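# Move desk-top yellow sponges into the tote by the door

## Task

Gather every yellow sponge sitting on any desk in the room and set each one fully inside the tote near the door, with no part hanging over its rim. Nothing other than those sponges may end up in or on the tote. Nothing new may be left on the floor, and the cartons must remain standing upright on their desks. The robot must not tip over or finish leaning, or the task fails. A sponge counts as placed only if it stays there without the robot holding it.

## Robot and tools

ROBOT. A Hello Robot Stretch 3 with one arm: a two-wheeled base (0.33 m long, 0.34 m wide), a lift that slides up a mast, and a telescoping arm that reaches out to the robot's RIGHT side. The arm cannot move forward or back, so to shift the gripper along the robot's heading you drive the base. The base pivots on the spot about the point midway between the drive wheels, 0.05 m behind its front edge. Stowed (arm in, wrist folded), the wrist pokes out at most 0.06 m on the right and a spin sweeps a 0.28 m radius; an unfolded, level wrist reaches beyond that circle.

FRAMES. Base frame: origin on the floor between the drive wheels, x ahead, y to the left, z up. hand_pose is reported in it, located where the closed fingertips meet; with all wrist joints at zero its x axis is up, y runs back along the arm toward the mast, z points to the rear. The odometry frame is the base frame as it was at the start of the scene; base_odometry counts wheel turns only, so slip is counted as motion. Heading runs -3.142 to 3.142, left positive.

execute_actions. Argument "actions" is a list holding one action or nothing (empty list just reports state and images). Optional "cameras": a list of "head_camera", "nav_camera", "wrist_camera" or "all"; omitted or null gives all, [] gives none. An action may contain:
- "base": exactly one of {"translate_m": d}, a straight drive offset from the base's last reported position, metres, -1 to 1, forward positive; or {"rotate_rad": d}, an on-the-spot turn offset, radians, -3.2 to 3.2, counter-clockwise (left) positive. No sideways motion exists.
- "joints": a dict of absolute target positions keyed by name: lift_m 0 to 1.1 (arm height on the mast); arm_m 0 to 0.52 (extension); wrist_yaw_rad -1.345 to 4.42 (0 = along the arm, positive turns toward the robot's front, 3.0 = folded over the base); wrist_pitch_rad -1.57 to 0.451 (0 level, negative tips fingertips down); wrist_roll_rad -2.911 to 2.911 (0 = fingers side by side, level); gripper_m -0.089 to 0.179 (larger is wider; the real tip gap is about 0.007 m less when nearly shut and 0.025 m less wide open, zero below 0.007); head_pan_rad -3.953 to 1.73 (0 ahead, positive left, -1.57 faces along the arm); head_tilt_rad -1.53 to 0.419 (negative looks down). Any subset may be given; motions start together.
- "contact_limits": {"arm_m": n}, n a motor effort percent 1 to 100; the arm stops (contact_stop) when its effort reaches about n (about -n while retracting). Lower is gentler but too low halts at once. Values above the maximum are clipped.
Unknown keys or out-of-range numbers make the whole call rejected with no motion. Joints or base omitted from an action may keep pushing toward earlier targets.

wait: {"seconds": 0 to 10}; commands nothing and returns the same state and images.
zoom_image: {"camera": name, "region": [x0, y0, x1, y1]} in pixels of that camera's latest full image, top-left origin, at most 504 by 504. Image sizes: head_camera 896x504, nav_camera 672x504 (fisheye), wrist_camera 644x364.
finished_scene: {"scene": number}; ends the current scene irreversibly after the last command is held and reports success; call it only when the sponges rest in the tote on their own.

RESULT LINES. base_status and joint_status say how each motion ended: "done" (for the base, the wheels turned the commanded amount even if slipping), "off_target" (stopped short and maybe still pushing), "contact_stop", "time_out", "torque_fault". After the last three the old target is dropped. on_its_own describes uncommanded behaviour; "held at" is the held target, not the current position. motor_effort is percent of maximum, positive toward higher joint values, peak in brackets; readings carry fixed bias and noise. Positive wheel effort pushes forward. turned_by_wheels and turned_by_imu give turning since the last result. base_tilt in degrees (forward/right positive, with a few degrees of fixed bias). lidar_m: 12 distances from the base origin, 30-degree sectors starting straight ahead and going counter-clockwise (4th left, 7th behind, 10th right), in a plane 0.17 m above the floor, range 0.15 to 12 m, "-" is nothing seen; blind to glass, tabletops and low items, partly blocked by the mast and the robot's own parts. wrist_depth_mm and head_depth_mm: 7x7 grids of median depth in mm from the top left (wrist 45 to 1000, head 280 to 4000, head grid in the sideways image). A stop in one call cancels the later calls of that reply. The robot holds its last command while you compose a reply.

SPEED. Base is fast only when stowed (lift_m under 0.30, arm_m under 0.03, wrist_yaw_rad over 2.54); otherwise it crawls.

GRIPPING. Close to a gripper_m below the object's width to grasp; open at least 0.02 beyond the contact value to let go. Status does not confirm a hold; check cameras. Overly hard squeezes are eased by a stall guard, so slippery items may slide; send a changed value to squeeze again.

SAFETY. Fold or unfold the wrist only with lift_m 0.32 to 0.95, wrist_pitch_rad -0.4 and roll near 0; once folded the lift may go down to 0.25. If wrist_yaw_rad is below -0.4, keep pitch at -0.5 or lower. Arm and lift go slack after a contact stop; the base, wrist and head push without stopping, and a wrist servo overworked for several seconds shuts off for 10 s. Pushing against something rigid with the gripper above about 0.45 m, pushing again after a contact stop, driving while holding or pressing something fixed, or snagging furniture (especially reversing) can tip the robot. If base_tilt shows a lean, back out in small steps, free the gripper and, if needed, lower lift_m to about 0.2. Avoid dropping, slamming or hard shoving objects, knocking cartons over, or leaving items on the floor.

Each tool is called by a JSON object that holds its "name" and its "arguments".

## Session

{"name": "execute_actions", "arguments": {"actions": []}}

Scene clock: 0.00 s.
base_odometry: x=+0.000 y=+0.000 heading=+0.000 (m, m, rad; odometry frame)
turned_by_wheels: +0.000 (rad since the last result)
turned_by_imu: +0.000 (rad since the last result)
base_tilt: forward=+2.7 right=-0.4 (deg)
lidar_m: 1.55 2.02 2.13 2.09 1.97 1.61 1.87 2.03 1.92 2.48 1.50 1.86
head_depth_mm: 1795 1784 1771 1781 1765 1717 1098 / 1863 1886 1873 1857 1866 1236 1147 / 1953 2006 1970 1984 1960 1934 1221 / 1955 2130 2113 2118 2111 2102 1342 / 1967 2291 2242 2219 2232 2225 2197 / 1958 2404 2430 2399 2392 2369 2338 / 1976 2591 2601 2584 2573 2568 2483
base_status: not commanded
joint_positions: lift_m=+0.592 arm_m=+0.001 wrist_yaw_rad=+2.827 wrist_pitch_rad=-0.472 wrist_roll_rad=+0.019 gripper_m=+0.037 head_pan_rad=+0.003 head_tilt_rad=-0.023
joint_status: not commanded
motor_effort: left_wheel=-1 right_wheel=+0 lift_m=+29 arm_m=-1 wrist_yaw_rad=+1 wrist_pitch_rad=+5 wrist_roll_rad=+1 gripper_m=+0 head_pan_rad=+0 head_tilt_rad=+3 (%)
hand_pose: x=+0.0461 y=+0.0606 z=+0.5924 quat_wxyz=(+0.272, +0.711, +0.053, +0.647) (m; base frame)
wrist_depth_mm: - - - - - - - / - - - - - - - / - - - - - - - / - - - - - - - / 935 - 939 923 947 911 906 / 817 - 830 811 - 793 789 / 714 712 722 706 701 698 702
pictures: head_camera (sideways: a quarter turn clockwise sets it upright), nav_camera (sideways: a quarter turn counterclockwise sets it upright), wrist_camera
Images, in order (width x height): head_camera 896x504, nav_camera 672x504, wrist_camera 644x364.

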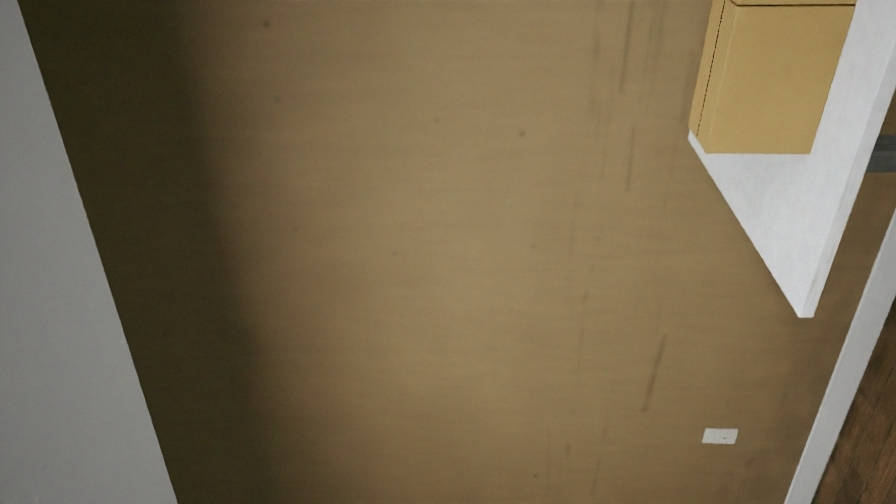

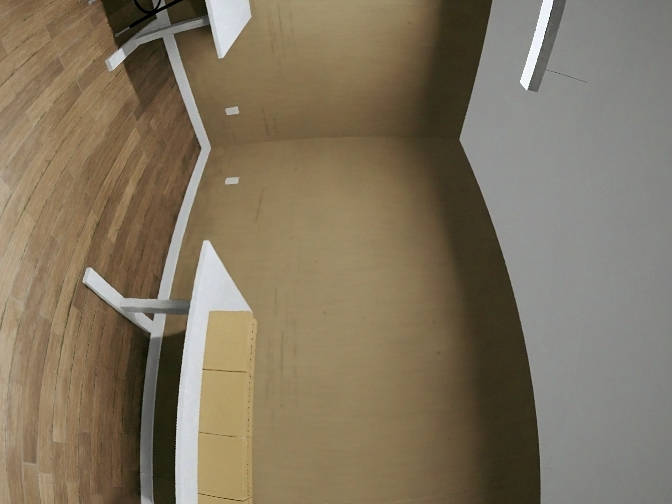

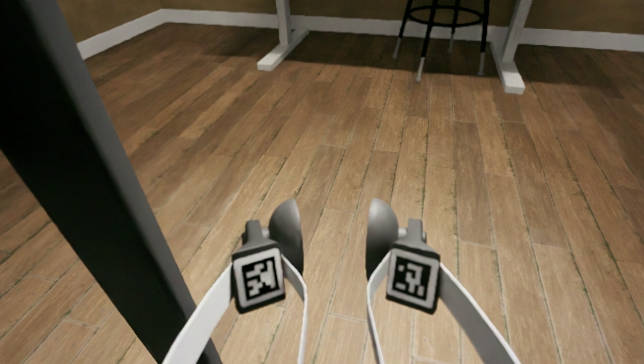

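{"name": "execute_actions", "arguments": {"actions": [{"joints":{"head_pan_rad":-0.9,"head_tilt_rad":-0.5}}], "cameras": ["head_camera","nav_camera"]}}

{"name": "execute_actions", "arguments": {"actions": [{"joints":{"head_pan_rad":-2.1,"head_tilt_rad":-0.5}}], "cameras": ["head_camera","nav_camera"]}}

{"name": "execute_actions", "arguments": {"actions": [{"joints":{"head_pan_rad":-3.3,"head_tilt_rad":-0.5}}], "cameras": ["head_camera","nav_camera"]}}

Scene clock: 2.33 s.
base_odometry: x=+0.000 y=+0.000 heading=+0.000 (m, m, rad; odometry frame)
turned_by_wheels: +0.000 (rad since the last result)
turned_by_imu: +0.000 (rad since the last result)
base_tilt: forward=+2.7 right=-0.5 (deg)
lidar_m: 1.55 2.02 2.13 2.10 1.96 1.60 1.87 2.03 1.92 2.49 1.50 1.86
head_depth_mm: 1819 1956 2127 2341 2153 1699 1407 / 1749 1902 2050 2174 2145 1700 1401 / 1709 1835 1971 1405 2072 1707 1390 / 1651 1779 1873 1259 2058 1696 1397 / 1604 1716 1804 1232 2098 1682 1390 / 1571 1665 1760 1190 2045 1674 1392 / 1515 1619 1706 1170 1979 1681 1386
base_status: not commanded
joint_positions: lift_m=+0.592 arm_m=+0.001 wrist_yaw_rad=+2.827 wrist_pitch_rad=-0.472 wrist_roll_rad=+0.019 gripper_m=+0.037 head_pan_rad=-0.893 head_tilt_rad=-0.494
joint_status: all done
motor_effort: left_wheel=-1(1) right_wheel=+1(1) lift_m=+29(29) arm_m=-1(1) wrist_yaw_rad=-1(1) wrist_pitch_rad=+4(4) wrist_roll_rad=+0(1) gripper_m=-1(0) head_pan_rad=-3(29) head_tilt_rad=-2(32) (%)
hand_pose: x=+0.0461 y=+0.0606 z=+0.5924 quat_wxyz=(+0.272, +0.711, +0.053, +0.647) (m; base frame)
wrist_depth_mm: - - - - - - - / - - - - - - - / - - - - - - - / - - - - - - - / 928 - 942 920 943 925 902 / 805 - 823 802 - 791 793 / 728 709 707 710 710 703 687
pictures: head_camera (sideways: a quarter turn clockwise sets it upright), nav_camera (sideways: a quarter turn counterclockwise sets it upright)
Images, in order (width x height): head_camera 896x504, nav_camera 672x504.

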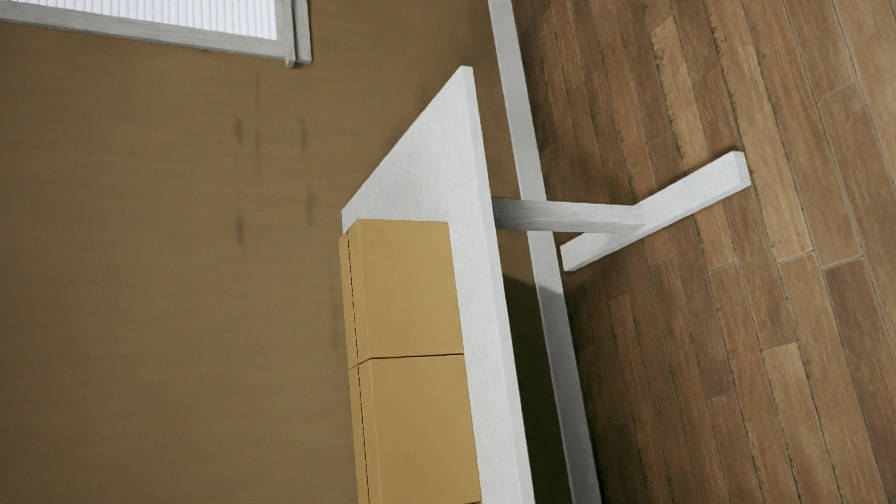

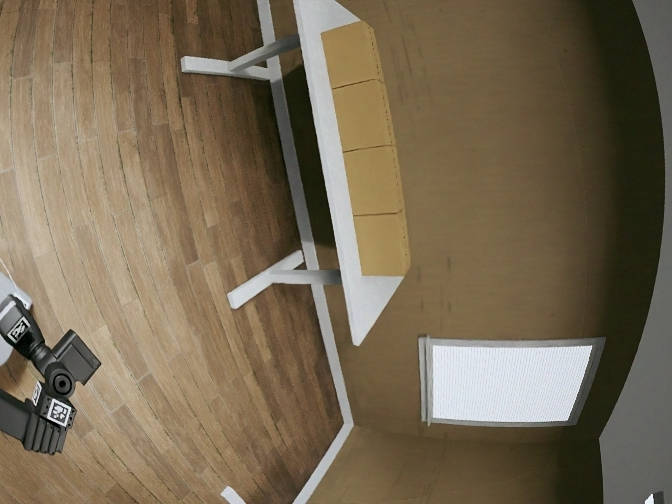

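Scene clock: 3.47 s.
base_odometry: x=+0.000 y=+0.000 heading=+0.000 (m, m, rad; odometry frame)
turned_by_wheels: +0.000 (rad since the last result)
turned_by_imu: +0.000 (rad since the last result)
base_tilt: forward=+2.7 right=-0.5 (deg)
lidar_m: 1.55 2.02 2.13 2.10 1.96 1.61 1.87 2.04 1.92 2.48 1.49 1.86
head_depth_mm: 1973 1595 2296 2461 2159 1705 1405 / 1964 1588 2284 2465 2141 1696 1401 / 1984 1587 2298 2497 2139 1699 1392 / 1989 1593 2335 2517 2143 1690 1395 / 2013 2112 2319 2521 2131 1674 1386 / 2019 2136 2316 2446 2088 1678 1381 / 2008 2167 2330 2526 2112 1676 1386
base_status: not commanded
joint_positions: lift_m=+0.592 arm_m=+0.001 wrist_yaw_rad=+2.827 wrist_pitch_rad=-0.472 wrist_roll_rad=+0.019 gripper_m=+0.037 head_pan_rad=-2.093 head_tilt_rad=-0.494
joint_status: all done
motor_effort: left_wheel=-1(0) right_wheel=+1(1) lift_m=+29(29) arm_m=-1(1) wrist_yaw_rad=+0(0) wrist_pitch_rad=+5(5) wrist_roll_rad=+0(0) gripper_m=-1(0) head_pan_rad=-3(30) head_tilt_rad=-3(4) (%)
hand_pose: x=+0.0461 y=+0.0606 z=+0.5924 quat_wxyz=(+0.272, +0.711, +0.053, +0.647) (m; base frame)
wrist_depth_mm: - - - - - - - / - - - - - - - / - - - - - - - / - - - - - - - / 942 - 919 917 947 899 916 / 814 - 824 790 - 776 786 / 703 696 706 707 711 702 699
pictures: head_camera (sideways: a quarter turn clockwise sets it upright), nav_camera (sideways: a quarter turn counterclockwise sets it upright)
Images, in order (width x height): head_camera 896x504, nav_camera 672x504.

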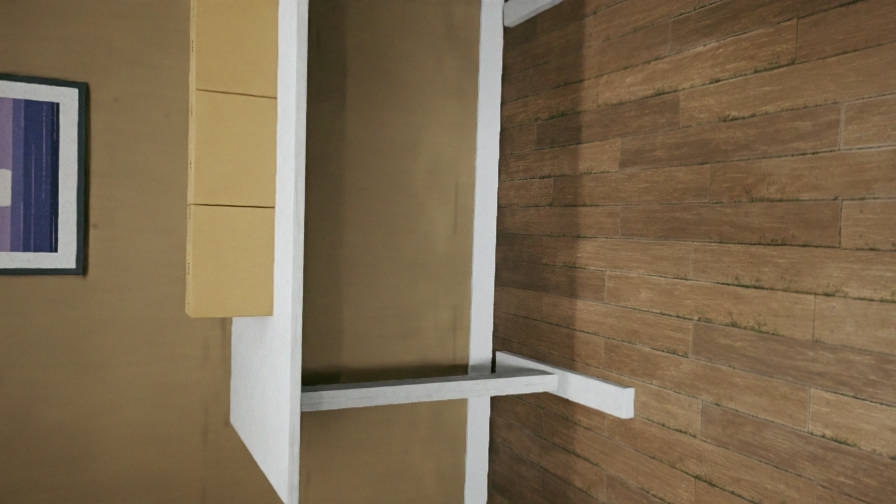

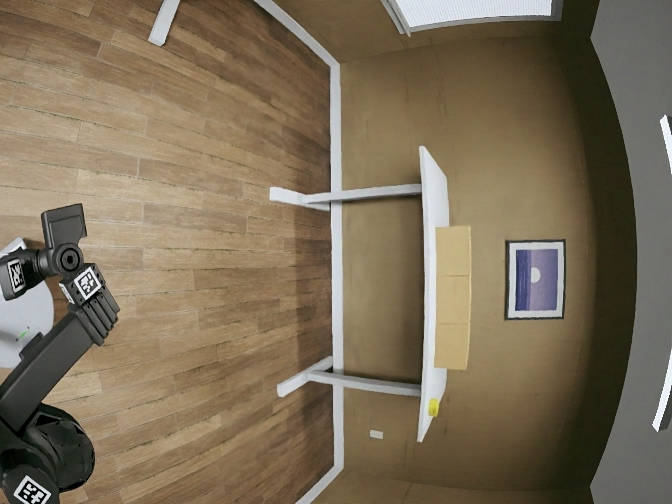

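Scene clock: 4.60 s.
base_odometry: x=+0.000 y=+0.000 heading=+0.000 (m, m, rad; odometry frame)
turned_by_wheels: +0.000 (rad since the last result)
turned_by_imu: +0.000 (rad since the last result)
base_tilt: forward=+2.6 right=-0.4 (deg)
lidar_m: 1.55 2.01 2.13 2.10 1.96 1.61 1.87 2.03 1.91 2.49 1.49 1.86
head_depth_mm: 1549 1617 1721 1884 2003 1698 1398 / 1605 1684 1801 1970 1989 1682 1401 / 1668 1764 1866 2058 1979 1694 1394 / 1728 1832 1957 2171 2060 1689 1400 / 1661 1800 1940 2118 2119 1684 1388 / 1929 2093 2255 2461 2125 1684 1392 / 2024 2170 2378 2559 2114 1684 1392
base_status: not commanded
joint_positions: lift_m=+0.592 arm_m=+0.001 wrist_yaw_rad=+2.827 wrist_pitch_rad=-0.472 wrist_roll_rad=+0.019 gripper_m=+0.037 head_pan_rad=-3.293 head_tilt_rad=-0.494
joint_status: all done
motor_effort: left_wheel=-1(1) right_wheel=+1(1) lift_m=+29(29) arm_m=-1(1) wrist_yaw_rad=-1(0) wrist_pitch_rad=+5(5) wrist_roll_rad=+0(1) gripper_m=+1(0) head_pan_rad=-2(30) head_tilt_rad=-3(2) (%)
hand_pose: x=+0.0461 y=+0.0606 z=+0.5924 quat_wxyz=(+0.272, +0.711, +0.053, +0.647) (m; base frame)
wrist_depth_mm: - - - - - - - / - - - - - - - / - - - - - - - / - - - - - - - / 925 - 928 903 933 905 893 / 804 - 822 791 - 793 779 / 727 717 706 712 688 698 695
pictures: head_camera (sideways: a quarter turn clockwise sets it upright), nav_camera (sideways: a quarter turn counterclockwise sets it upright)
Images, in order (width x height): head_camera 896x504, nav_camera 672x504.

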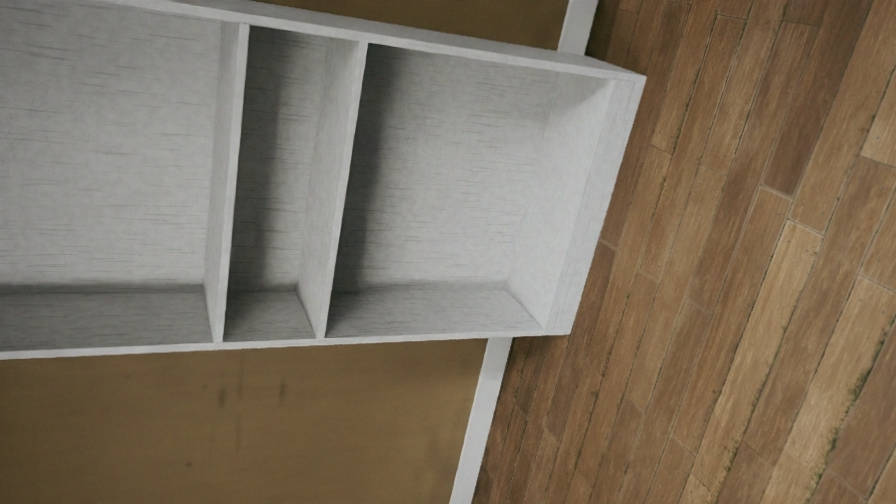

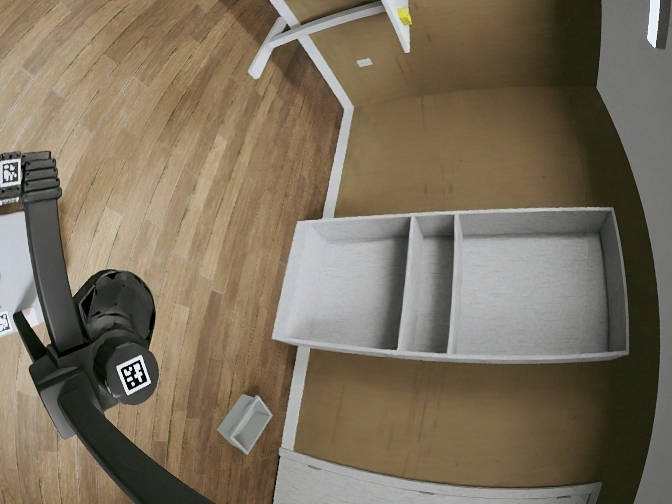

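{"name": "execute_actions", "arguments": {"actions": [{"joints":{"head_pan_rad":-3.9,"head_tilt_rad":-0.6}}], "cameras": ["head_camera","nav_camera"]}}

{"name": "execute_actions", "arguments": {"actions": [{"joints":{"head_pan_rad":1.2,"head_tilt_rad":-0.45}}], "cameras": ["head_camera","nav_camera"]}}

Scene clock: 6.23 s.
base_odometry: x=+0.000 y=+0.000 heading=+0.000 (m, m, rad; odometry frame)
turned_by_wheels: +0.000 (rad since the last result)
turned_by_imu: +0.000 (rad since the last result)
base_tilt: forward=+2.6 right=-0.5 (deg)
lidar_m: 1.55 2.02 2.42 2.10 1.97 1.61 1.87 2.03 1.91 2.49 1.50 1.86
head_depth_mm: - - - - - - - / 1682 1823 - - - - - / 1672 1829 2016 2198 1831 1541 1306 / 1657 1801 1964 2176 1809 1542 1305 / 1632 1775 1943 2131 1885 1534 1301 / 1609 1748 1909 2090 1893 1535 1297 / 1556 1654 1809 1975 1870 1532 1302
base_status: not commanded
joint_positions: lift_m=+0.592 arm_m=+0.001 wrist_yaw_rad=+2.827 wrist_pitch_rad=-0.472 wrist_roll_rad=+0.019 gripper_m=+0.037 head_pan_rad=-3.893 head_tilt_rad=-0.592
joint_status: all done
motor_effort: left_wheel=-1(1) right_wheel=+1(0) lift_m=+29(29) arm_m=-1(1) wrist_yaw_rad=+1(1) wrist_pitch_rad=+4(4) wrist_roll_rad=+0(1) gripper_m=+0(0) head_pan_rad=-3(24) head_tilt_rad=-3(16) (%)
hand_pose: x=+0.0461 y=+0.0606 z=+0.5924 quat_wxyz=(+0.272, +0.711, +0.053, +0.647) (m; base frame)
wrist_depth_mm: - - - - - - - / - - - - - - - / - - - - - - - / - - - - - - - / 944 - 950 907 927 906 898 / 807 - 829 802 - 791 800 / 718 704 703 704 715 704 697
pictures: head_camera (sideways: a quarter turn clockwise sets it upright), nav_camera (sideways: a quarter turn counterclockwise sets it upright)
Images, in order (width x height): head_camera 896x504, nav_camera 672x504.

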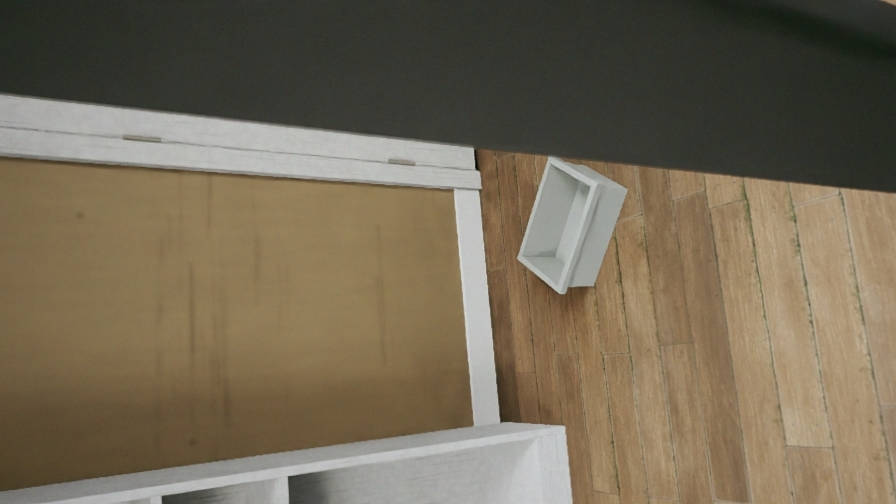

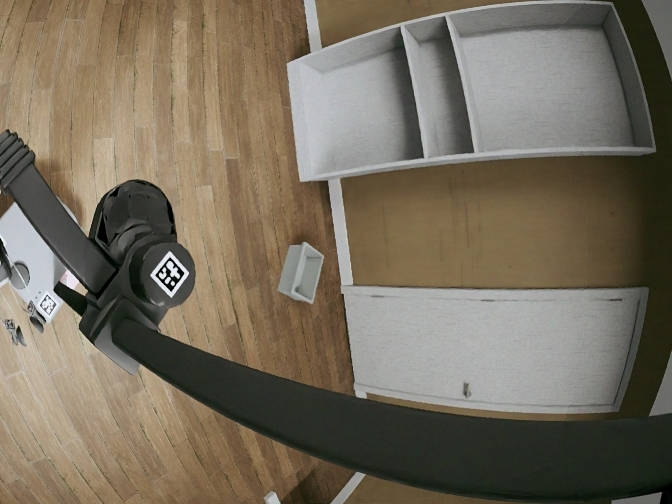

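Scene clock: 8.87 s.
base_odometry: x=+0.000 y=+0.000 heading=+0.000 (m, m, rad; odometry frame)
turned_by_wheels: +0.000 (rad since the last result)
turned_by_imu: +0.000 (rad since the last result)
base_tilt: forward=+2.6 right=-0.4 (deg)
lidar_m: 1.55 2.02 2.43 2.10 1.96 1.61 1.87 2.04 1.92 2.49 1.50 1.85
head_depth_mm: 1984 2121 2059 1837 2267 1753 1443 / 2023 2144 1719 1854 2171 1749 1442 / 2045 2202 1757 2538 2245 1746 1442 / 2107 2247 1787 2578 2266 1748 1440 / 2138 2272 2003 2627 2244 1750 1432 / 2170 2305 2398 2628 2221 1750 1429 / 2204 2353 2534 2716 2226 1744 1429
base_status: not commanded
joint_positions: lift_m=+0.592 arm_m=+0.001 wrist_yaw_rad=+2.827 wrist_pitch_rad=-0.472 wrist_roll_rad=+0.019 gripper_m=+0.037 head_pan_rad=+1.193 head_tilt_rad=-0.458
joint_status: all done
motor_effort: left_wheel=-1(1) right_wheel=+0(0) lift_m=+29(30) arm_m=-1(1) wrist_yaw_rad=+0(1) wrist_pitch_rad=+5(4) wrist_roll_rad=+0(0) gripper_m=-1(1) head_pan_rad=+2(31) head_tilt_rad=+5(23) (%)
hand_pose: x=+0.0461 y=+0.0606 z=+0.5924 quat_wxyz=(+0.272, +0.711, +0.053, +0.647) (m; base frame)
wrist_depth_mm: - - - - - - - / - - - - - - - / - - - - - - - / - - - - - - - / 938 - 924 908 941 892 894 / 807 - 811 802 - 784 781 / 713 705 713 715 700 698 693
pictures: head_camera (sideways: a quarter turn clockwise sets it upright), nav_camera (sideways: a quarter turn counterclockwise sets it upright)
Images, in order (width x height): head_camera 896x504, nav_camera 672x504.

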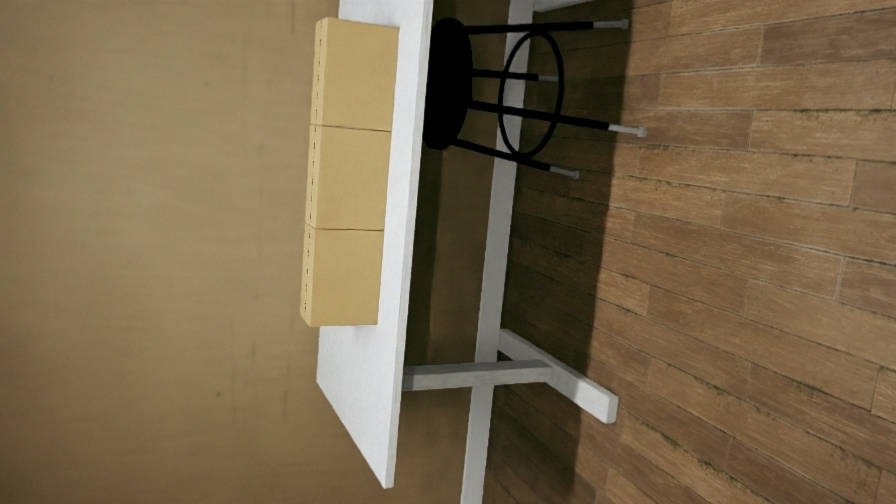

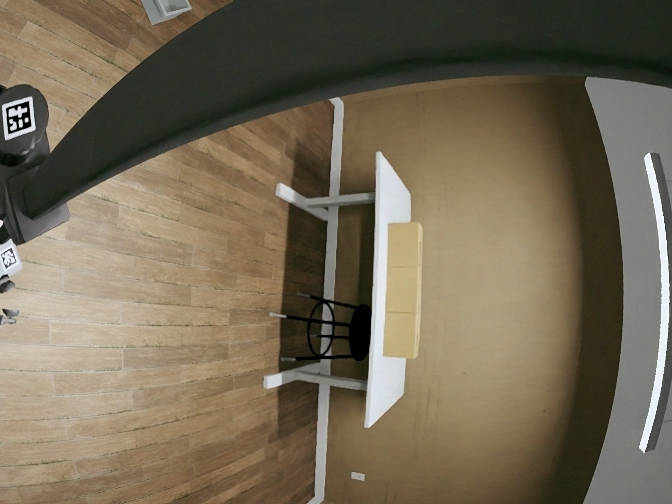

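{"name": "execute_actions", "arguments": {"actions": [{"base":{"rotate_rad":-0.54},"joints":{"lift_m":0.9,"wrist_yaw_rad":0.0,"wrist_pitch_rad":-0.4,"head_pan_rad":0.0,"head_tilt_rad":-0.6}}], "cameras": ["head_camera"]}}

Scene clock: 25.13 s.
base_odometry: x=+0.000 y=+0.000 heading=-0.540 (m, m, rad; odometry frame)
turned_by_wheels: -0.540 (rad since the last result)
turned_by_imu: -0.531 (rad since the last result)
base_tilt: forward=+2.7 right=-0.5 (deg)
lidar_m: 1.86 1.55 2.01 2.13 2.10 1.97 1.61 1.87 2.03 1.92 2.48 1.49
head_depth_mm: 1545 1693 1189 1219 1834 1558 1313 / 1554 1694 1195 1240 1900 1551 1307 / 1562 1704 1206 2072 1894 1548 1309 / 1571 1705 1210 2075 1888 1541 1302 / 1574 1706 1203 2079 1878 1539 1299 / 1574 1723 1208 2086 1876 1534 1301 / 1582 1736 1221 1708 1816 1540 1301
base_status: done
joint_positions: lift_m=+0.900 arm_m=+0.001 wrist_yaw_rad=+0.003 wrist_pitch_rad=-0.423 wrist_roll_rad=+0.019 gripper_m=+0.037 head_pan_rad=+0.007 head_tilt_rad=-0.593
joint_status: all done
motor_effort: left_wheel=+3(9) right_wheel=-3(6) lift_m=+32(32) arm_m=-1(1) wrist_yaw_rad=-2(3) wrist_pitch_rad=+7(8) wrist_roll_rad=+0(1) gripper_m=-1(0) head_pan_rad=-2(29) head_tilt_rad=-3(20) (%)
hand_pose: x=-0.0210 y=-0.3697 z=+0.9114 quat_wxyz=(+0.685, +0.148, -0.697, -0.149) (m; base frame)
wrist_depth_mm: - - - - - - - / - - - - - - - / - - - - - - - / - - - - - - - / - - - - - - - / - - - - - - - / - - - - - - -
pictures: head_camera (sideways: a quarter turn clockwise sets it upright)
Images, in order (width x height): head_camera 896x504.

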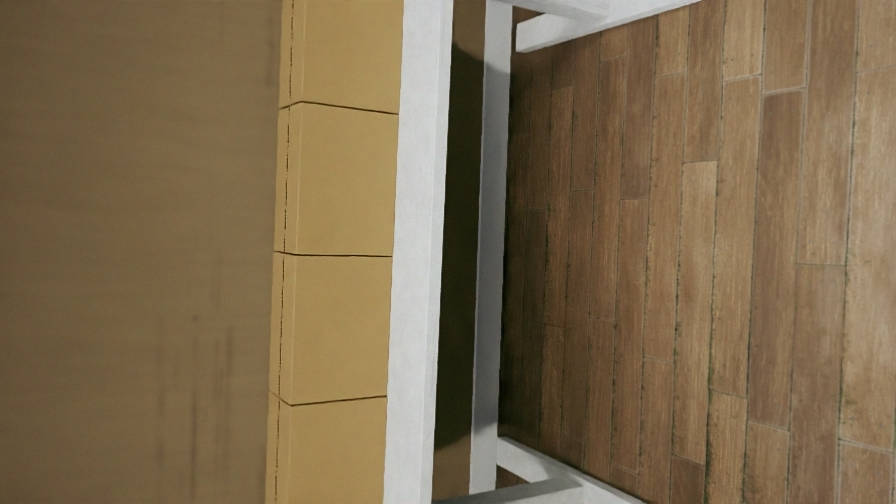

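{"name": "execute_actions", "arguments": {"actions": [{"base":{"translate_m":0.68},"joints":{"lift_m":1.1,"wrist_pitch_rad":0.0,"head_tilt_rad":-0.9,"gripper_m":0.12}}], "cameras": ["head_camera","nav_camera"]}}

Scene clock: 34.33 s.
base_odometry: x=+0.583 y=-0.349 heading=-0.540 (m, m, rad; odometry frame)
turned_by_wheels: +0.000 (rad since the last result)
turned_by_imu: +0.003 (rad since the last result)
base_tilt: forward=+2.6 right=-0.4 (deg)
lidar_m: 1.18 0.95 1.76 1.94 2.52 2.64 2.30 2.49 2.40 1.90 1.60 0.92
head_depth_mm: 1034 1110 610 659 661 1292 1156 / 1035 1101 609 666 659 1294 1150 / 1044 1101 609 672 671 1281 1149 / 1048 1097 612 685 670 1282 1149 / 1056 1093 615 687 668 1277 1146 / 1059 1090 619 694 667 1283 1149 / 1064 1084 616 696 680 1276 1144
base_status: done
joint_positions: lift_m=+1.100 arm_m=+0.001 wrist_yaw_rad=+0.002 wrist_pitch_rad=-0.026 wrist_roll_rad=+0.019 gripper_m=+0.120 head_pan_rad=+0.007 head_tilt_rad=-0.889
joint_status: all done
motor_effort: left_wheel=+3(10) right_wheel=-3(4) lift_m=+33(34) arm_m=-1(1) wrist_yaw_rad=-2(2) wrist_pitch_rad=+8(9) wrist_roll_rad=+0(0) gripper_m=+0(85) head_pan_rad=-3(2) head_tilt_rad=-6(29) (%)
hand_pose: x=-0.0208 y=-0.4015 z=+1.2078 quat_wxyz=(+0.701, +0.010, -0.713, -0.009) (m; base frame)
wrist_depth_mm: - - - - - - - / - - - - - - - / - - - - - - - / - - - - - - - / - - - - - - - / - - - - - - - / - - - - - - -
pictures: head_camera (sideways: a quarter turn clockwise sets it upright), nav_camera (sideways: a quarter turn counterclockwise sets it upright)
Images, in order (width x height): head_camera 896x504, nav_camera 672x504.

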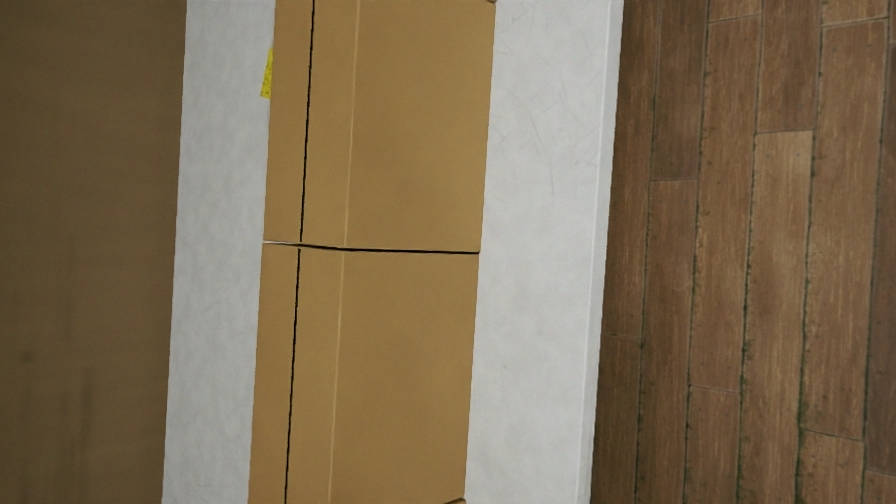

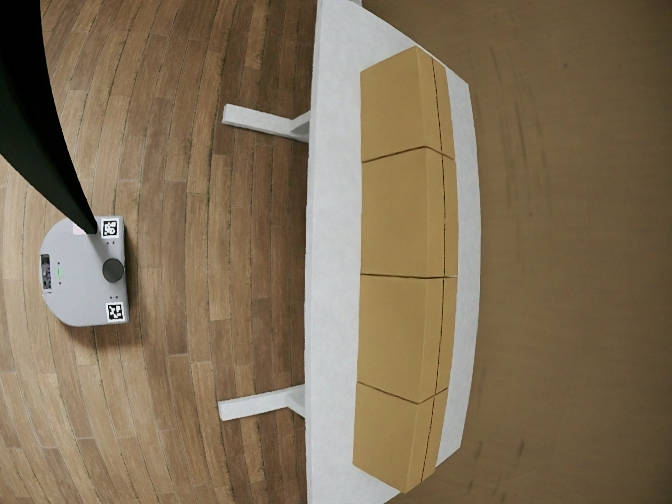

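{"name": "execute_actions", "arguments": {"actions": [{"base":{"translate_m":0.15},"joints":{"head_tilt_rad":-1.0,"arm_m":0.15}}], "cameras": ["nav_camera"]}}

{"name": "execute_actions", "arguments": {"actions": [{"base":{"rotate_rad":1.17},"joints":{"head_pan_rad":-1.45,"head_tilt_rad":-0.75,"arm_m":0.38,"wrist_pitch_rad":-1.0}}]}}

Scene clock: 40.77 s.
base_odometry: x=+0.712 y=-0.427 heading=-0.540 (m, m, rad; odometry frame)
turned_by_wheels: +0.000 (rad since the last result)
turned_by_imu: +0.001 (rad since the last result)
base_tilt: forward=+2.7 right=-0.5 (deg)
lidar_m: 1.03 0.83 0.86 1.95 2.50 2.79 2.44 2.63 2.46 1.92 0.82 1.06
head_depth_mm: 941 934 540 502 600 573 1125 / 941 932 538 508 599 1187 1127 / 946 932 537 513 598 1196 1125 / 950 924 534 523 606 1187 1122 / 955 924 533 528 604 1186 1123 / 959 920 532 534 604 1194 1118 / 964 918 530 540 603 1194 1116
base_status: done
joint_positions: lift_m=+1.100 arm_m=+0.150 wrist_yaw_rad=+0.002 wrist_pitch_rad=-0.026 wrist_roll_rad=+0.019 gripper_m=+0.120 head_pan_rad=+0.007 head_tilt_rad=-0.988
joint_status: all done
motor_effort: left_wheel=+2(8) right_wheel=-3(5) lift_m=+33(32) arm_m=+3(2) wrist_yaw_rad=-2(1) wrist_pitch_rad=+8(8) wrist_roll_rad=+0(0) gripper_m=+0(0) head_pan_rad=-1(2) head_tilt_rad=-6(18) (%)
hand_pose: x=-0.0211 y=-0.5501 z=+1.2079 quat_wxyz=(+0.701, +0.010, -0.713, -0.009) (m; base frame)
wrist_depth_mm: - - - - - - - / - - - - - - - / - - - - - - - / - - - - - - - / - - - - - - - / - - - - - - - / - - - - - - -
pictures: nav_camera (sideways: a quarter turn counterclockwise sets it upright)
Images, in order (width x height): nav_camera 672x504.

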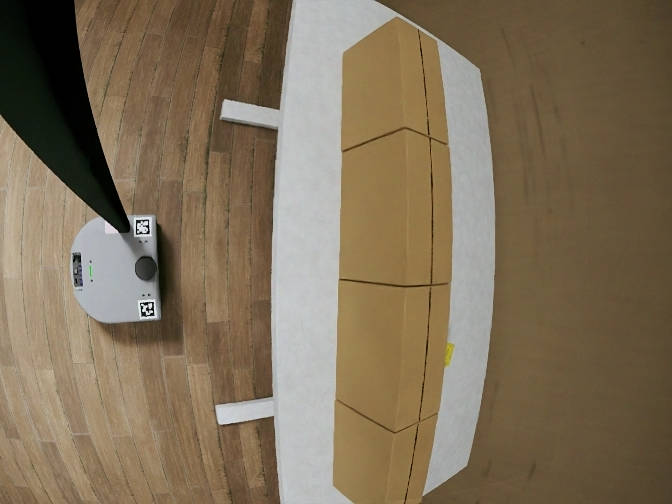

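Scene clock: 43.70 s.
base_odometry: x=+0.712 y=-0.427 heading=+0.630 (m, m, rad; odometry frame)
turned_by_wheels: +1.170 (rad since the last result)
turned_by_imu: +1.152 (rad since the last result)
base_tilt: forward=+2.6 right=-0.4 (deg)
lidar_m: 1.77 1.85 1.84 2.77 2.64 2.49 1.92 2.39 0.82 1.04 1.03 0.83
head_depth_mm: 975 1084 1101 597 549 614 567 / - 1085 1100 596 532 601 555 / 920 1049 1095 799 525 592 544 / 904 1008 1083 822 515 585 533 / 888 986 1053 862 502 573 532 / 867 961 1043 860 499 557 532 / 847 941 1022 857 487 537 530
base_status: done
joint_positions: lift_m=+1.100 arm_m=+0.380 wrist_yaw_rad=+0.001 wrist_pitch_rad=-1.004 wrist_roll_rad=+0.019 gripper_m=+0.120 head_pan_rad=-1.443 head_tilt_rad=-0.754
joint_status: all done
motor_effort: left_wheel=-4(10) right_wheel=+3(9) lift_m=+32(33) arm_m=+3(5) wrist_yaw_rad=-1(2) wrist_pitch_rad=+1(7) wrist_roll_rad=+0(1) gripper_m=+1(0) head_pan_rad=-3(30) head_tilt_rad=+3(23) (%)
hand_pose: x=-0.0215 y=-0.6418 z=+1.0094 quat_wxyz=(+0.614, +0.338, -0.625, -0.343) (m; base frame)
wrist_depth_mm: 452 497 545 560 560 556 - / 514 538 533 524 522 523 530 / 506 506 500 496 494 489 491 / 482 472 472 473 470 467 463 / 451 454 449 440 449 444 444 / 433 433 420 421 420 - 417 / 409 407 406 404 403 362 269
pictures: head_camera (sideways: a quarter turn clockwise sets it upright), nav_camera (sideways: a quarter turn counterclockwise sets it upright), wrist_camera
Images, in order (width x height): head_camera 896x504, nav_camera 672x504, wrist_camera 644x364.

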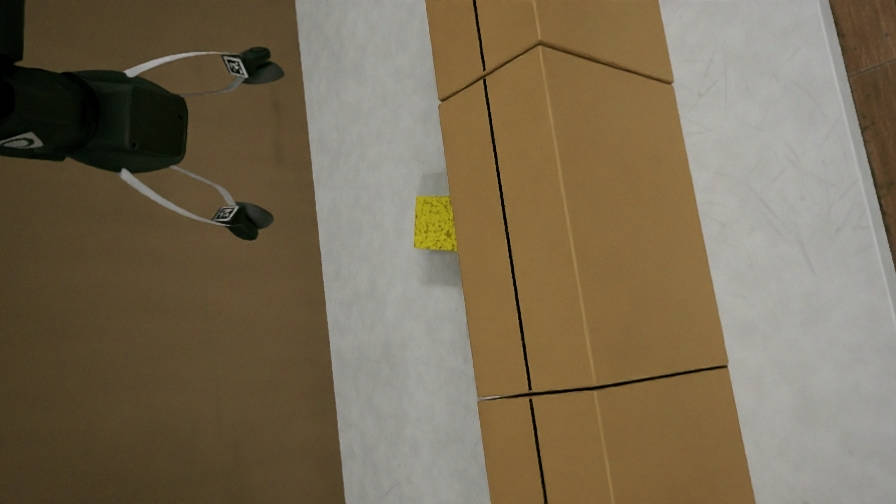

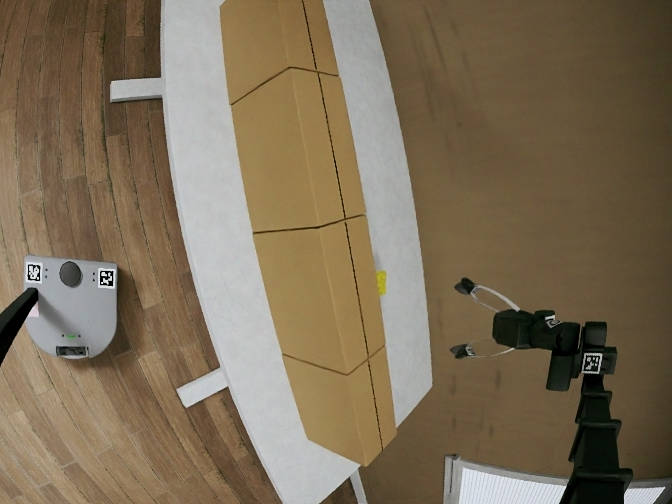

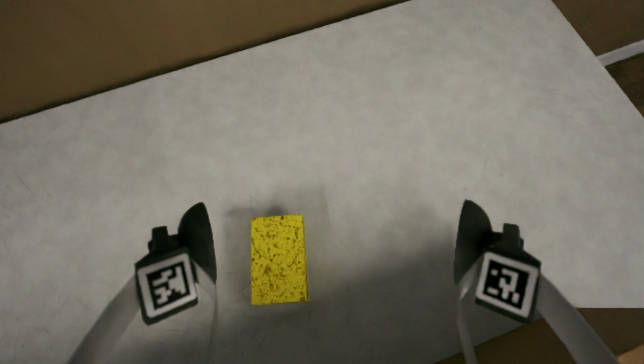

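{"name": "execute_actions", "arguments": {"actions": [{"joints":{"arm_m":0.47,"wrist_yaw_rad":1.75,"wrist_pitch_rad":-0.75}}], "cameras": ["wrist_camera"]}}

Scene clock: 46.47 s.
base_odometry: x=+0.712 y=-0.427 heading=+0.630 (m, m, rad; odometry frame)
turned_by_wheels: +0.000 (rad since the last result)
turned_by_imu: +0.000 (rad since the last result)
base_tilt: forward=+2.6 right=-0.4 (deg)
lidar_m: 1.77 1.85 1.85 2.76 2.63 2.50 1.93 2.39 0.82 1.04 1.03 0.83
head_depth_mm: 978 1097 1103 598 548 614 567 / 971 1066 1100 596 532 601 554 / - 1041 1096 797 526 591 544 / 909 1034 1084 822 514 585 533 / 887 962 1056 863 502 573 532 / 868 966 1047 859 498 558 531 / 848 941 1023 857 486 536 531
base_status: not commanded
joint_positions: lift_m=+1.100 arm_m=+0.470 wrist_yaw_rad=+1.747 wrist_pitch_rad=-0.769 wrist_roll_rad=+0.019 gripper_m=+0.120 head_pan_rad=-1.443 head_tilt_rad=-0.754
joint_status: all done
motor_effort: left_wheel=-4(4) right_wheel=+3(4) lift_m=+33(32) arm_m=+3(4) wrist_yaw_rad=+1(4) wrist_pitch_rad=+6(7) wrist_roll_rad=+0(0) gripper_m=+0(0) head_pan_rad=-1(3) head_tilt_rad=+1(3) (%)
hand_pose: x=+0.1435 y=-0.5853 z=+1.0431 quat_wxyz=(+0.622, +0.676, -0.223, +0.326) (m; base frame)
wrist_depth_mm: - 513 776 786 780 620 459 / - 437 667 686 689 647 471 / - 392 602 621 606 607 481 / - 352 533 554 552 548 496 / - 324 502 506 505 506 490 / 304 298 457 461 458 - 463 / 276 269 423 424 429 423 427
pictures: wrist_camera
Images, in order (width x height): wrist_camera 644x364.

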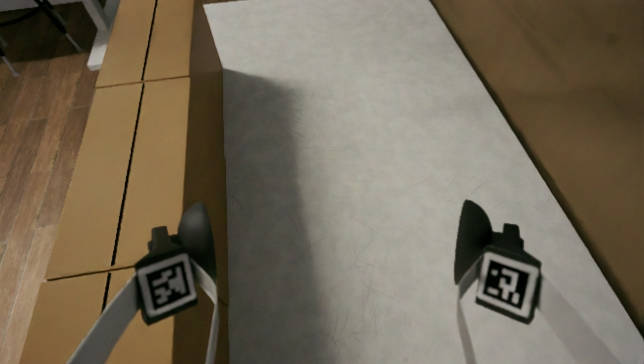

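{"name": "execute_actions", "arguments": {"actions": [{"joints":{"arm_m":0.47,"wrist_yaw_rad":0.0,"wrist_pitch_rad":-1.55}}], "cameras": ["wrist_camera","head_camera"]}}

Scene clock: 49.13 s.
base_odometry: x=+0.712 y=-0.427 heading=+0.630 (m, m, rad; odometry frame)
turned_by_wheels: +0.000 (rad since the last result)
turned_by_imu: +0.000 (rad since the last result)
base_tilt: forward=+2.7 right=-0.4 (deg)
lidar_m: 1.77 1.85 1.85 2.76 2.64 2.50 1.93 2.39 0.82 1.04 1.03 0.84
head_depth_mm: 973 1093 1102 596 549 615 567 / - 1084 1099 594 533 602 556 / 917 1054 1101 797 526 593 544 / 908 1013 1066 822 515 586 533 / 885 992 1059 864 501 573 532 / 869 960 1046 860 499 559 531 / 848 939 1021 859 487 537 531
base_status: not commanded
joint_positions: lift_m=+1.100 arm_m=+0.470 wrist_yaw_rad=+0.003 wrist_pitch_rad=-1.542 wrist_roll_rad=+0.019 gripper_m=+0.120 head_pan_rad=-1.443 head_tilt_rad=-0.754
joint_status: all done
motor_effort: left_wheel=-3(4) right_wheel=+3(3) lift_m=+33(33) arm_m=+3(4) wrist_yaw_rad=-3(1) wrist_pitch_rad=-2(4) wrist_roll_rad=+1(1) gripper_m=+0(0) head_pan_rad=-2(2) head_tilt_rad=+2(4) (%)
hand_pose: x=-0.0217 y=-0.5978 z=+0.9817 quat_wxyz=(+0.503, +0.489, -0.511, -0.497) (m; base frame)
wrist_depth_mm: 388 384 385 382 383 383 380 / 397 394 393 391 392 390 387 / 405 405 405 401 405 401 402 / 419 415 418 415 415 391 311 / 432 427 429 427 346 283 244 / 445 443 377 308 261 - 249 / 444 321 275 261 258 259 257
pictures: head_camera (sideways: a quarter turn clockwise sets it upright), wrist_camera
Images, in order (width x height): head_camera 896x504, wrist_camera 644x364.

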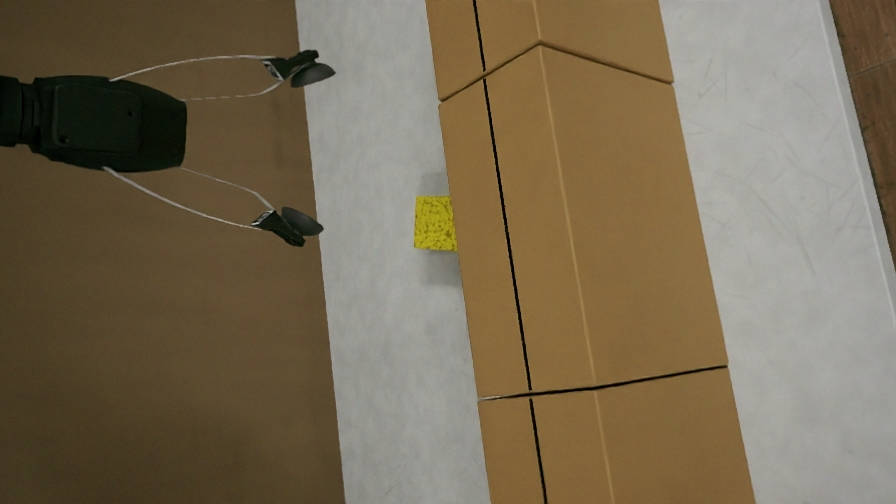

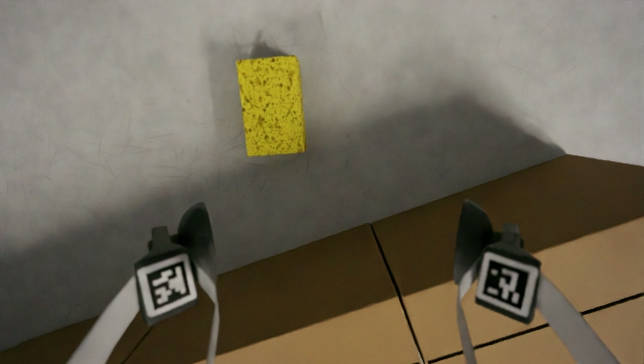

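{"name": "execute_actions", "arguments": {"actions": [{"base":{"rotate_rad":0.088},"joints":{"arm_m":0.52,"wrist_pitch_rad":-1.47,"gripper_m":0.135,"lift_m":0.95}}], "cameras": ["wrist_camera","head_camera"]}}

Scene clock: 54.70 s.
base_odometry: x=+0.712 y=-0.427 heading=+0.718 (m, m, rad; odometry frame)
turned_by_wheels: +0.088 (rad since the last result)
turned_by_imu: +0.087 (rad since the last result)
base_tilt: forward=+2.6 right=-0.4 (deg)
lidar_m: 2.03 1.84 2.49 2.75 2.63 2.49 1.93 2.11 0.82 1.03 1.03 0.83
head_depth_mm: 899 1069 1104 873 530 600 557 / 887 1064 1060 871 520 589 543 / 899 994 1056 799 517 587 543 / 886 993 1070 863 511 574 533 / 878 975 1047 864 502 572 531 / 862 964 1045 858 500 565 531 / 853 949 1031 859 493 551 529
base_status: done
joint_positions: lift_m=+0.950 arm_m=+0.520 wrist_yaw_rad=+0.002 wrist_pitch_rad=-1.474 wrist_roll_rad=+0.019 gripper_m=+0.135 head_pan_rad=-1.443 head_tilt_rad=-0.754
joint_status: all done
motor_effort: left_wheel=-4(12) right_wheel=+4(11) lift_m=+25(25) arm_m=+4(4) wrist_yaw_rad=-1(2) wrist_pitch_rad=+1(1) wrist_roll_rad=+0(0) gripper_m=+0(63) head_pan_rad=-2(2) head_tilt_rad=+3(2) (%)
hand_pose: x=-0.0216 y=-0.6654 z=+0.8315 quat_wxyz=(+0.519, +0.471, -0.528, -0.479) (m; base frame)
wrist_depth_mm: 256 255 254 254 252 252 251 / 261 259 259 257 257 256 254 / 266 264 264 260 261 260 259 / 270 268 269 222 265 265 264 / 274 273 273 227 271 269 270 / 281 - 277 279 278 277 275 / 284 286 284 286 283 281 279
pictures: head_camera (sideways: a quarter turn clockwise sets it upright), wrist_camera
Images, in order (width x height): head_camera 896x504, wrist_camera 644x364.

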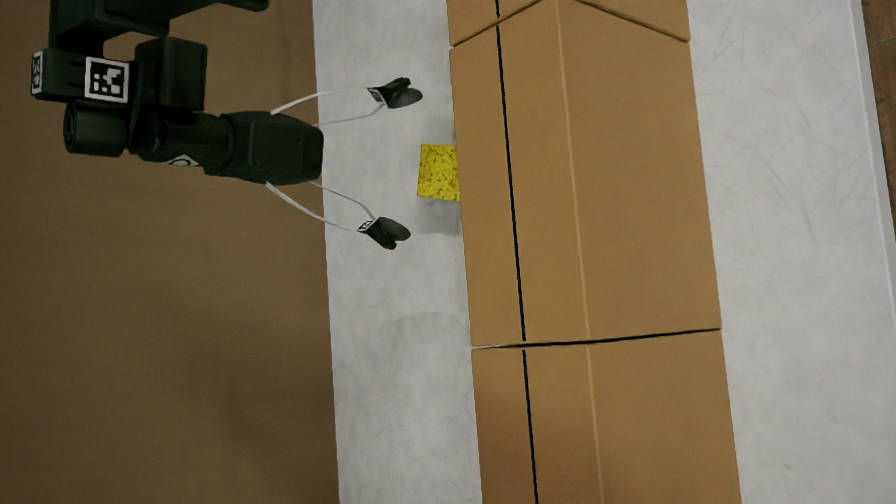

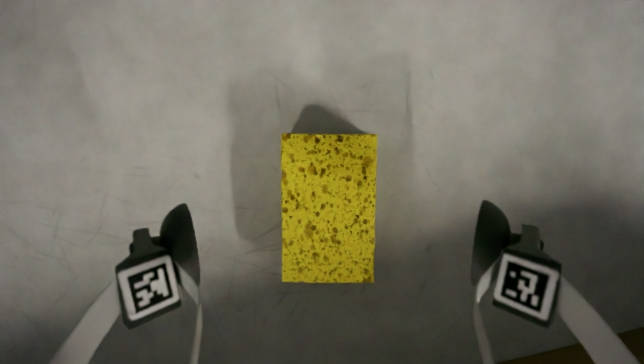

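{"name": "execute_actions", "arguments": {"actions": [{"joints":{"lift_m":0.88}}], "cameras": ["wrist_camera"]}}

Scene clock: 57.57 s.
base_odometry: x=+0.712 y=-0.427 heading=+0.718 (m, m, rad; odometry frame)
turned_by_wheels: +0.000 (rad since the last result)
turned_by_imu: +0.000 (rad since the last result)
base_tilt: forward=+2.6 right=-0.4 (deg)
lidar_m: 2.03 1.84 2.49 2.75 2.63 2.49 1.92 2.11 0.82 1.03 1.03 0.83
head_depth_mm: 929 995 1065 598 532 600 555 / 917 - 1063 873 519 588 544 / 903 1004 1079 801 517 587 543 / 891 996 1066 864 510 576 532 / 880 975 1051 863 501 573 533 / 867 959 1049 858 500 565 531 / 853 946 1025 860 494 552 531
base_status: not commanded
joint_positions: lift_m=+0.880 arm_m=+0.520 wrist_yaw_rad=+0.002 wrist_pitch_rad=-1.474 wrist_roll_rad=+0.019 gripper_m=+0.135 head_pan_rad=-1.443 head_tilt_rad=-0.754
joint_status: all done
motor_effort: left_wheel=-4(4) right_wheel=+4(4) lift_m=+25(25) arm_m=+3(3) wrist_yaw_rad=-1(2) wrist_pitch_rad=+1(1) wrist_roll_rad=+0(1) gripper_m=+0(0) head_pan_rad=-2(3) head_tilt_rad=+3(3) (%)
hand_pose: x=-0.0216 y=-0.6654 z=+0.7615 quat_wxyz=(+0.519, +0.471, -0.528, -0.479) (m; base frame)
wrist_depth_mm: 189 189 188 188 187 187 186 / 193 193 192 191 190 190 189 / 196 196 195 193 195 193 193 / 200 200 198 153 196 197 196 / 203 203 201 156 200 200 199 / 207 - 206 160 204 206 203 / 211 211 211 162 210 209 207
pictures: wrist_camera
Images, in order (width x height): wrist_camera 644x364.

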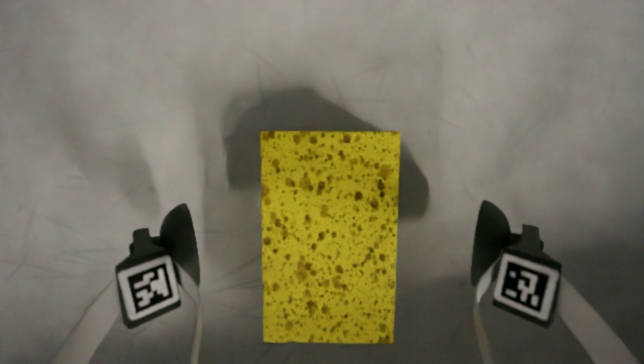

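{"name": "execute_actions", "arguments": {"actions": [{"joints":{"lift_m":0.865,"gripper_m":0.09}}], "cameras": ["wrist_camera"]}}

Scene clock: 59.73 s.
base_odometry: x=+0.712 y=-0.427 heading=+0.718 (m, m, rad; odometry frame)
turned_by_wheels: +0.000 (rad since the last result)
turned_by_imu: +0.000 (rad since the last result)
base_tilt: forward=+2.7 right=-0.4 (deg)
lidar_m: 2.03 1.85 2.49 2.75 2.63 2.49 1.92 2.12 0.82 1.03 1.03 0.84
head_depth_mm: 927 1007 1062 590 531 601 557 / 914 982 1063 869 519 587 544 / 905 1000 1078 801 517 585 543 / 889 987 1068 868 510 575 532 / 877 979 1050 862 502 574 532 / 862 964 1048 863 500 565 531 / 854 948 1032 858 493 551 530
base_status: not commanded
joint_positions: lift_m=+0.865 arm_m=+0.520 wrist_yaw_rad=+0.002 wrist_pitch_rad=-1.474 wrist_roll_rad=+0.019 gripper_m=+0.090 head_pan_rad=-1.443 head_tilt_rad=-0.754
joint_status: all done
motor_effort: left_wheel=-4(4) right_wheel=+4(3) lift_m=+26(25) arm_m=+3(3) wrist_yaw_rad=-1(1) wrist_pitch_rad=+2(1) wrist_roll_rad=+0(0) gripper_m=+0(86) head_pan_rad=-2(3) head_tilt_rad=+2(3) (%)
hand_pose: x=-0.0216 y=-0.6654 z=+0.7465 quat_wxyz=(+0.519, +0.471, -0.528, -0.479) (m; base frame)
wrist_depth_mm: 176 175 174 174 174 172 172 / 178 178 177 177 176 175 175 / 182 181 180 137 179 178 179 / 185 184 183 138 181 182 182 / 188 187 142 141 141 185 185 / 191 191 145 144 144 188 188 / 197 195 195 147 191 193 191
pictures: wrist_camera
Images, in order (width x height): wrist_camera 644x364.

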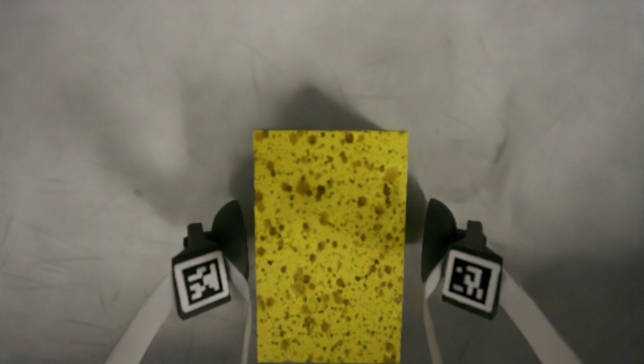

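{"name": "execute_actions", "arguments": {"actions": [{"joints":{"lift_m":0.853}}], "cameras": []}}

{"name": "execute_actions", "arguments": {"actions": [{"joints":{"gripper_m":0.02}}], "cameras": ["wrist_camera"]}}

Scene clock: 61.63 s.
base_odometry: x=+0.712 y=-0.427 heading=+0.718 (m, m, rad; odometry frame)
turned_by_wheels: +0.000 (rad since the last result)
turned_by_imu: +0.000 (rad since the last result)
base_tilt: forward=+2.6 right=-0.5 (deg)
lidar_m: 2.02 1.85 2.48 2.75 2.64 2.50 1.93 2.11 0.82 1.03 1.03 0.83
head_depth_mm: 932 1008 1064 580 532 599 557 / 912 983 1060 871 519 589 544 / 899 998 1086 690 517 587 543 / 888 996 1061 866 510 576 533 / 876 982 1048 862 503 573 532 / 865 961 1044 860 500 566 532 / 851 950 1031 858 492 552 531
base_status: not commanded
joint_positions: lift_m=+0.860 arm_m=+0.520 wrist_yaw_rad=+0.002 wrist_pitch_rad=-1.474 wrist_roll_rad=+0.019 gripper_m=+0.090 head_pan_rad=-1.443 head_tilt_rad=-0.754
joint_status: lift_m contact_stop (moved -0.005 of -0.012)
on_its_own: lift_m is slack since a contact_stop, until your next command for it (your +0.853 is given up)
motor_effort: left_wheel=-3(4) right_wheel=+4(5) lift_m=+29(29) arm_m=+4(3) wrist_yaw_rad=-1(2) wrist_pitch_rad=+2(2) wrist_roll_rad=+0(0) gripper_m=-1(1) head_pan_rad=-3(2) head_tilt_rad=+4(3) (%)
hand_pose: x=-0.0216 y=-0.6652 z=+0.7412 quat_wxyz=(+0.519, +0.471, -0.527, -0.480) (m; base frame)
wrist_depth_mm: 170 171 170 169 169 168 168 / 174 174 172 172 172 171 171 / 177 177 175 132 174 175 174 / 180 180 178 134 177 177 176 / 184 183 137 136 136 180 180 / 188 187 139 140 139 183 184 / 190 190 189 142 186 188 186
pictures: none
No camera images: the call's "cameras" was empty. Leave "cameras" out to get every camera's image.

not run: a stop came earlier in this reply.


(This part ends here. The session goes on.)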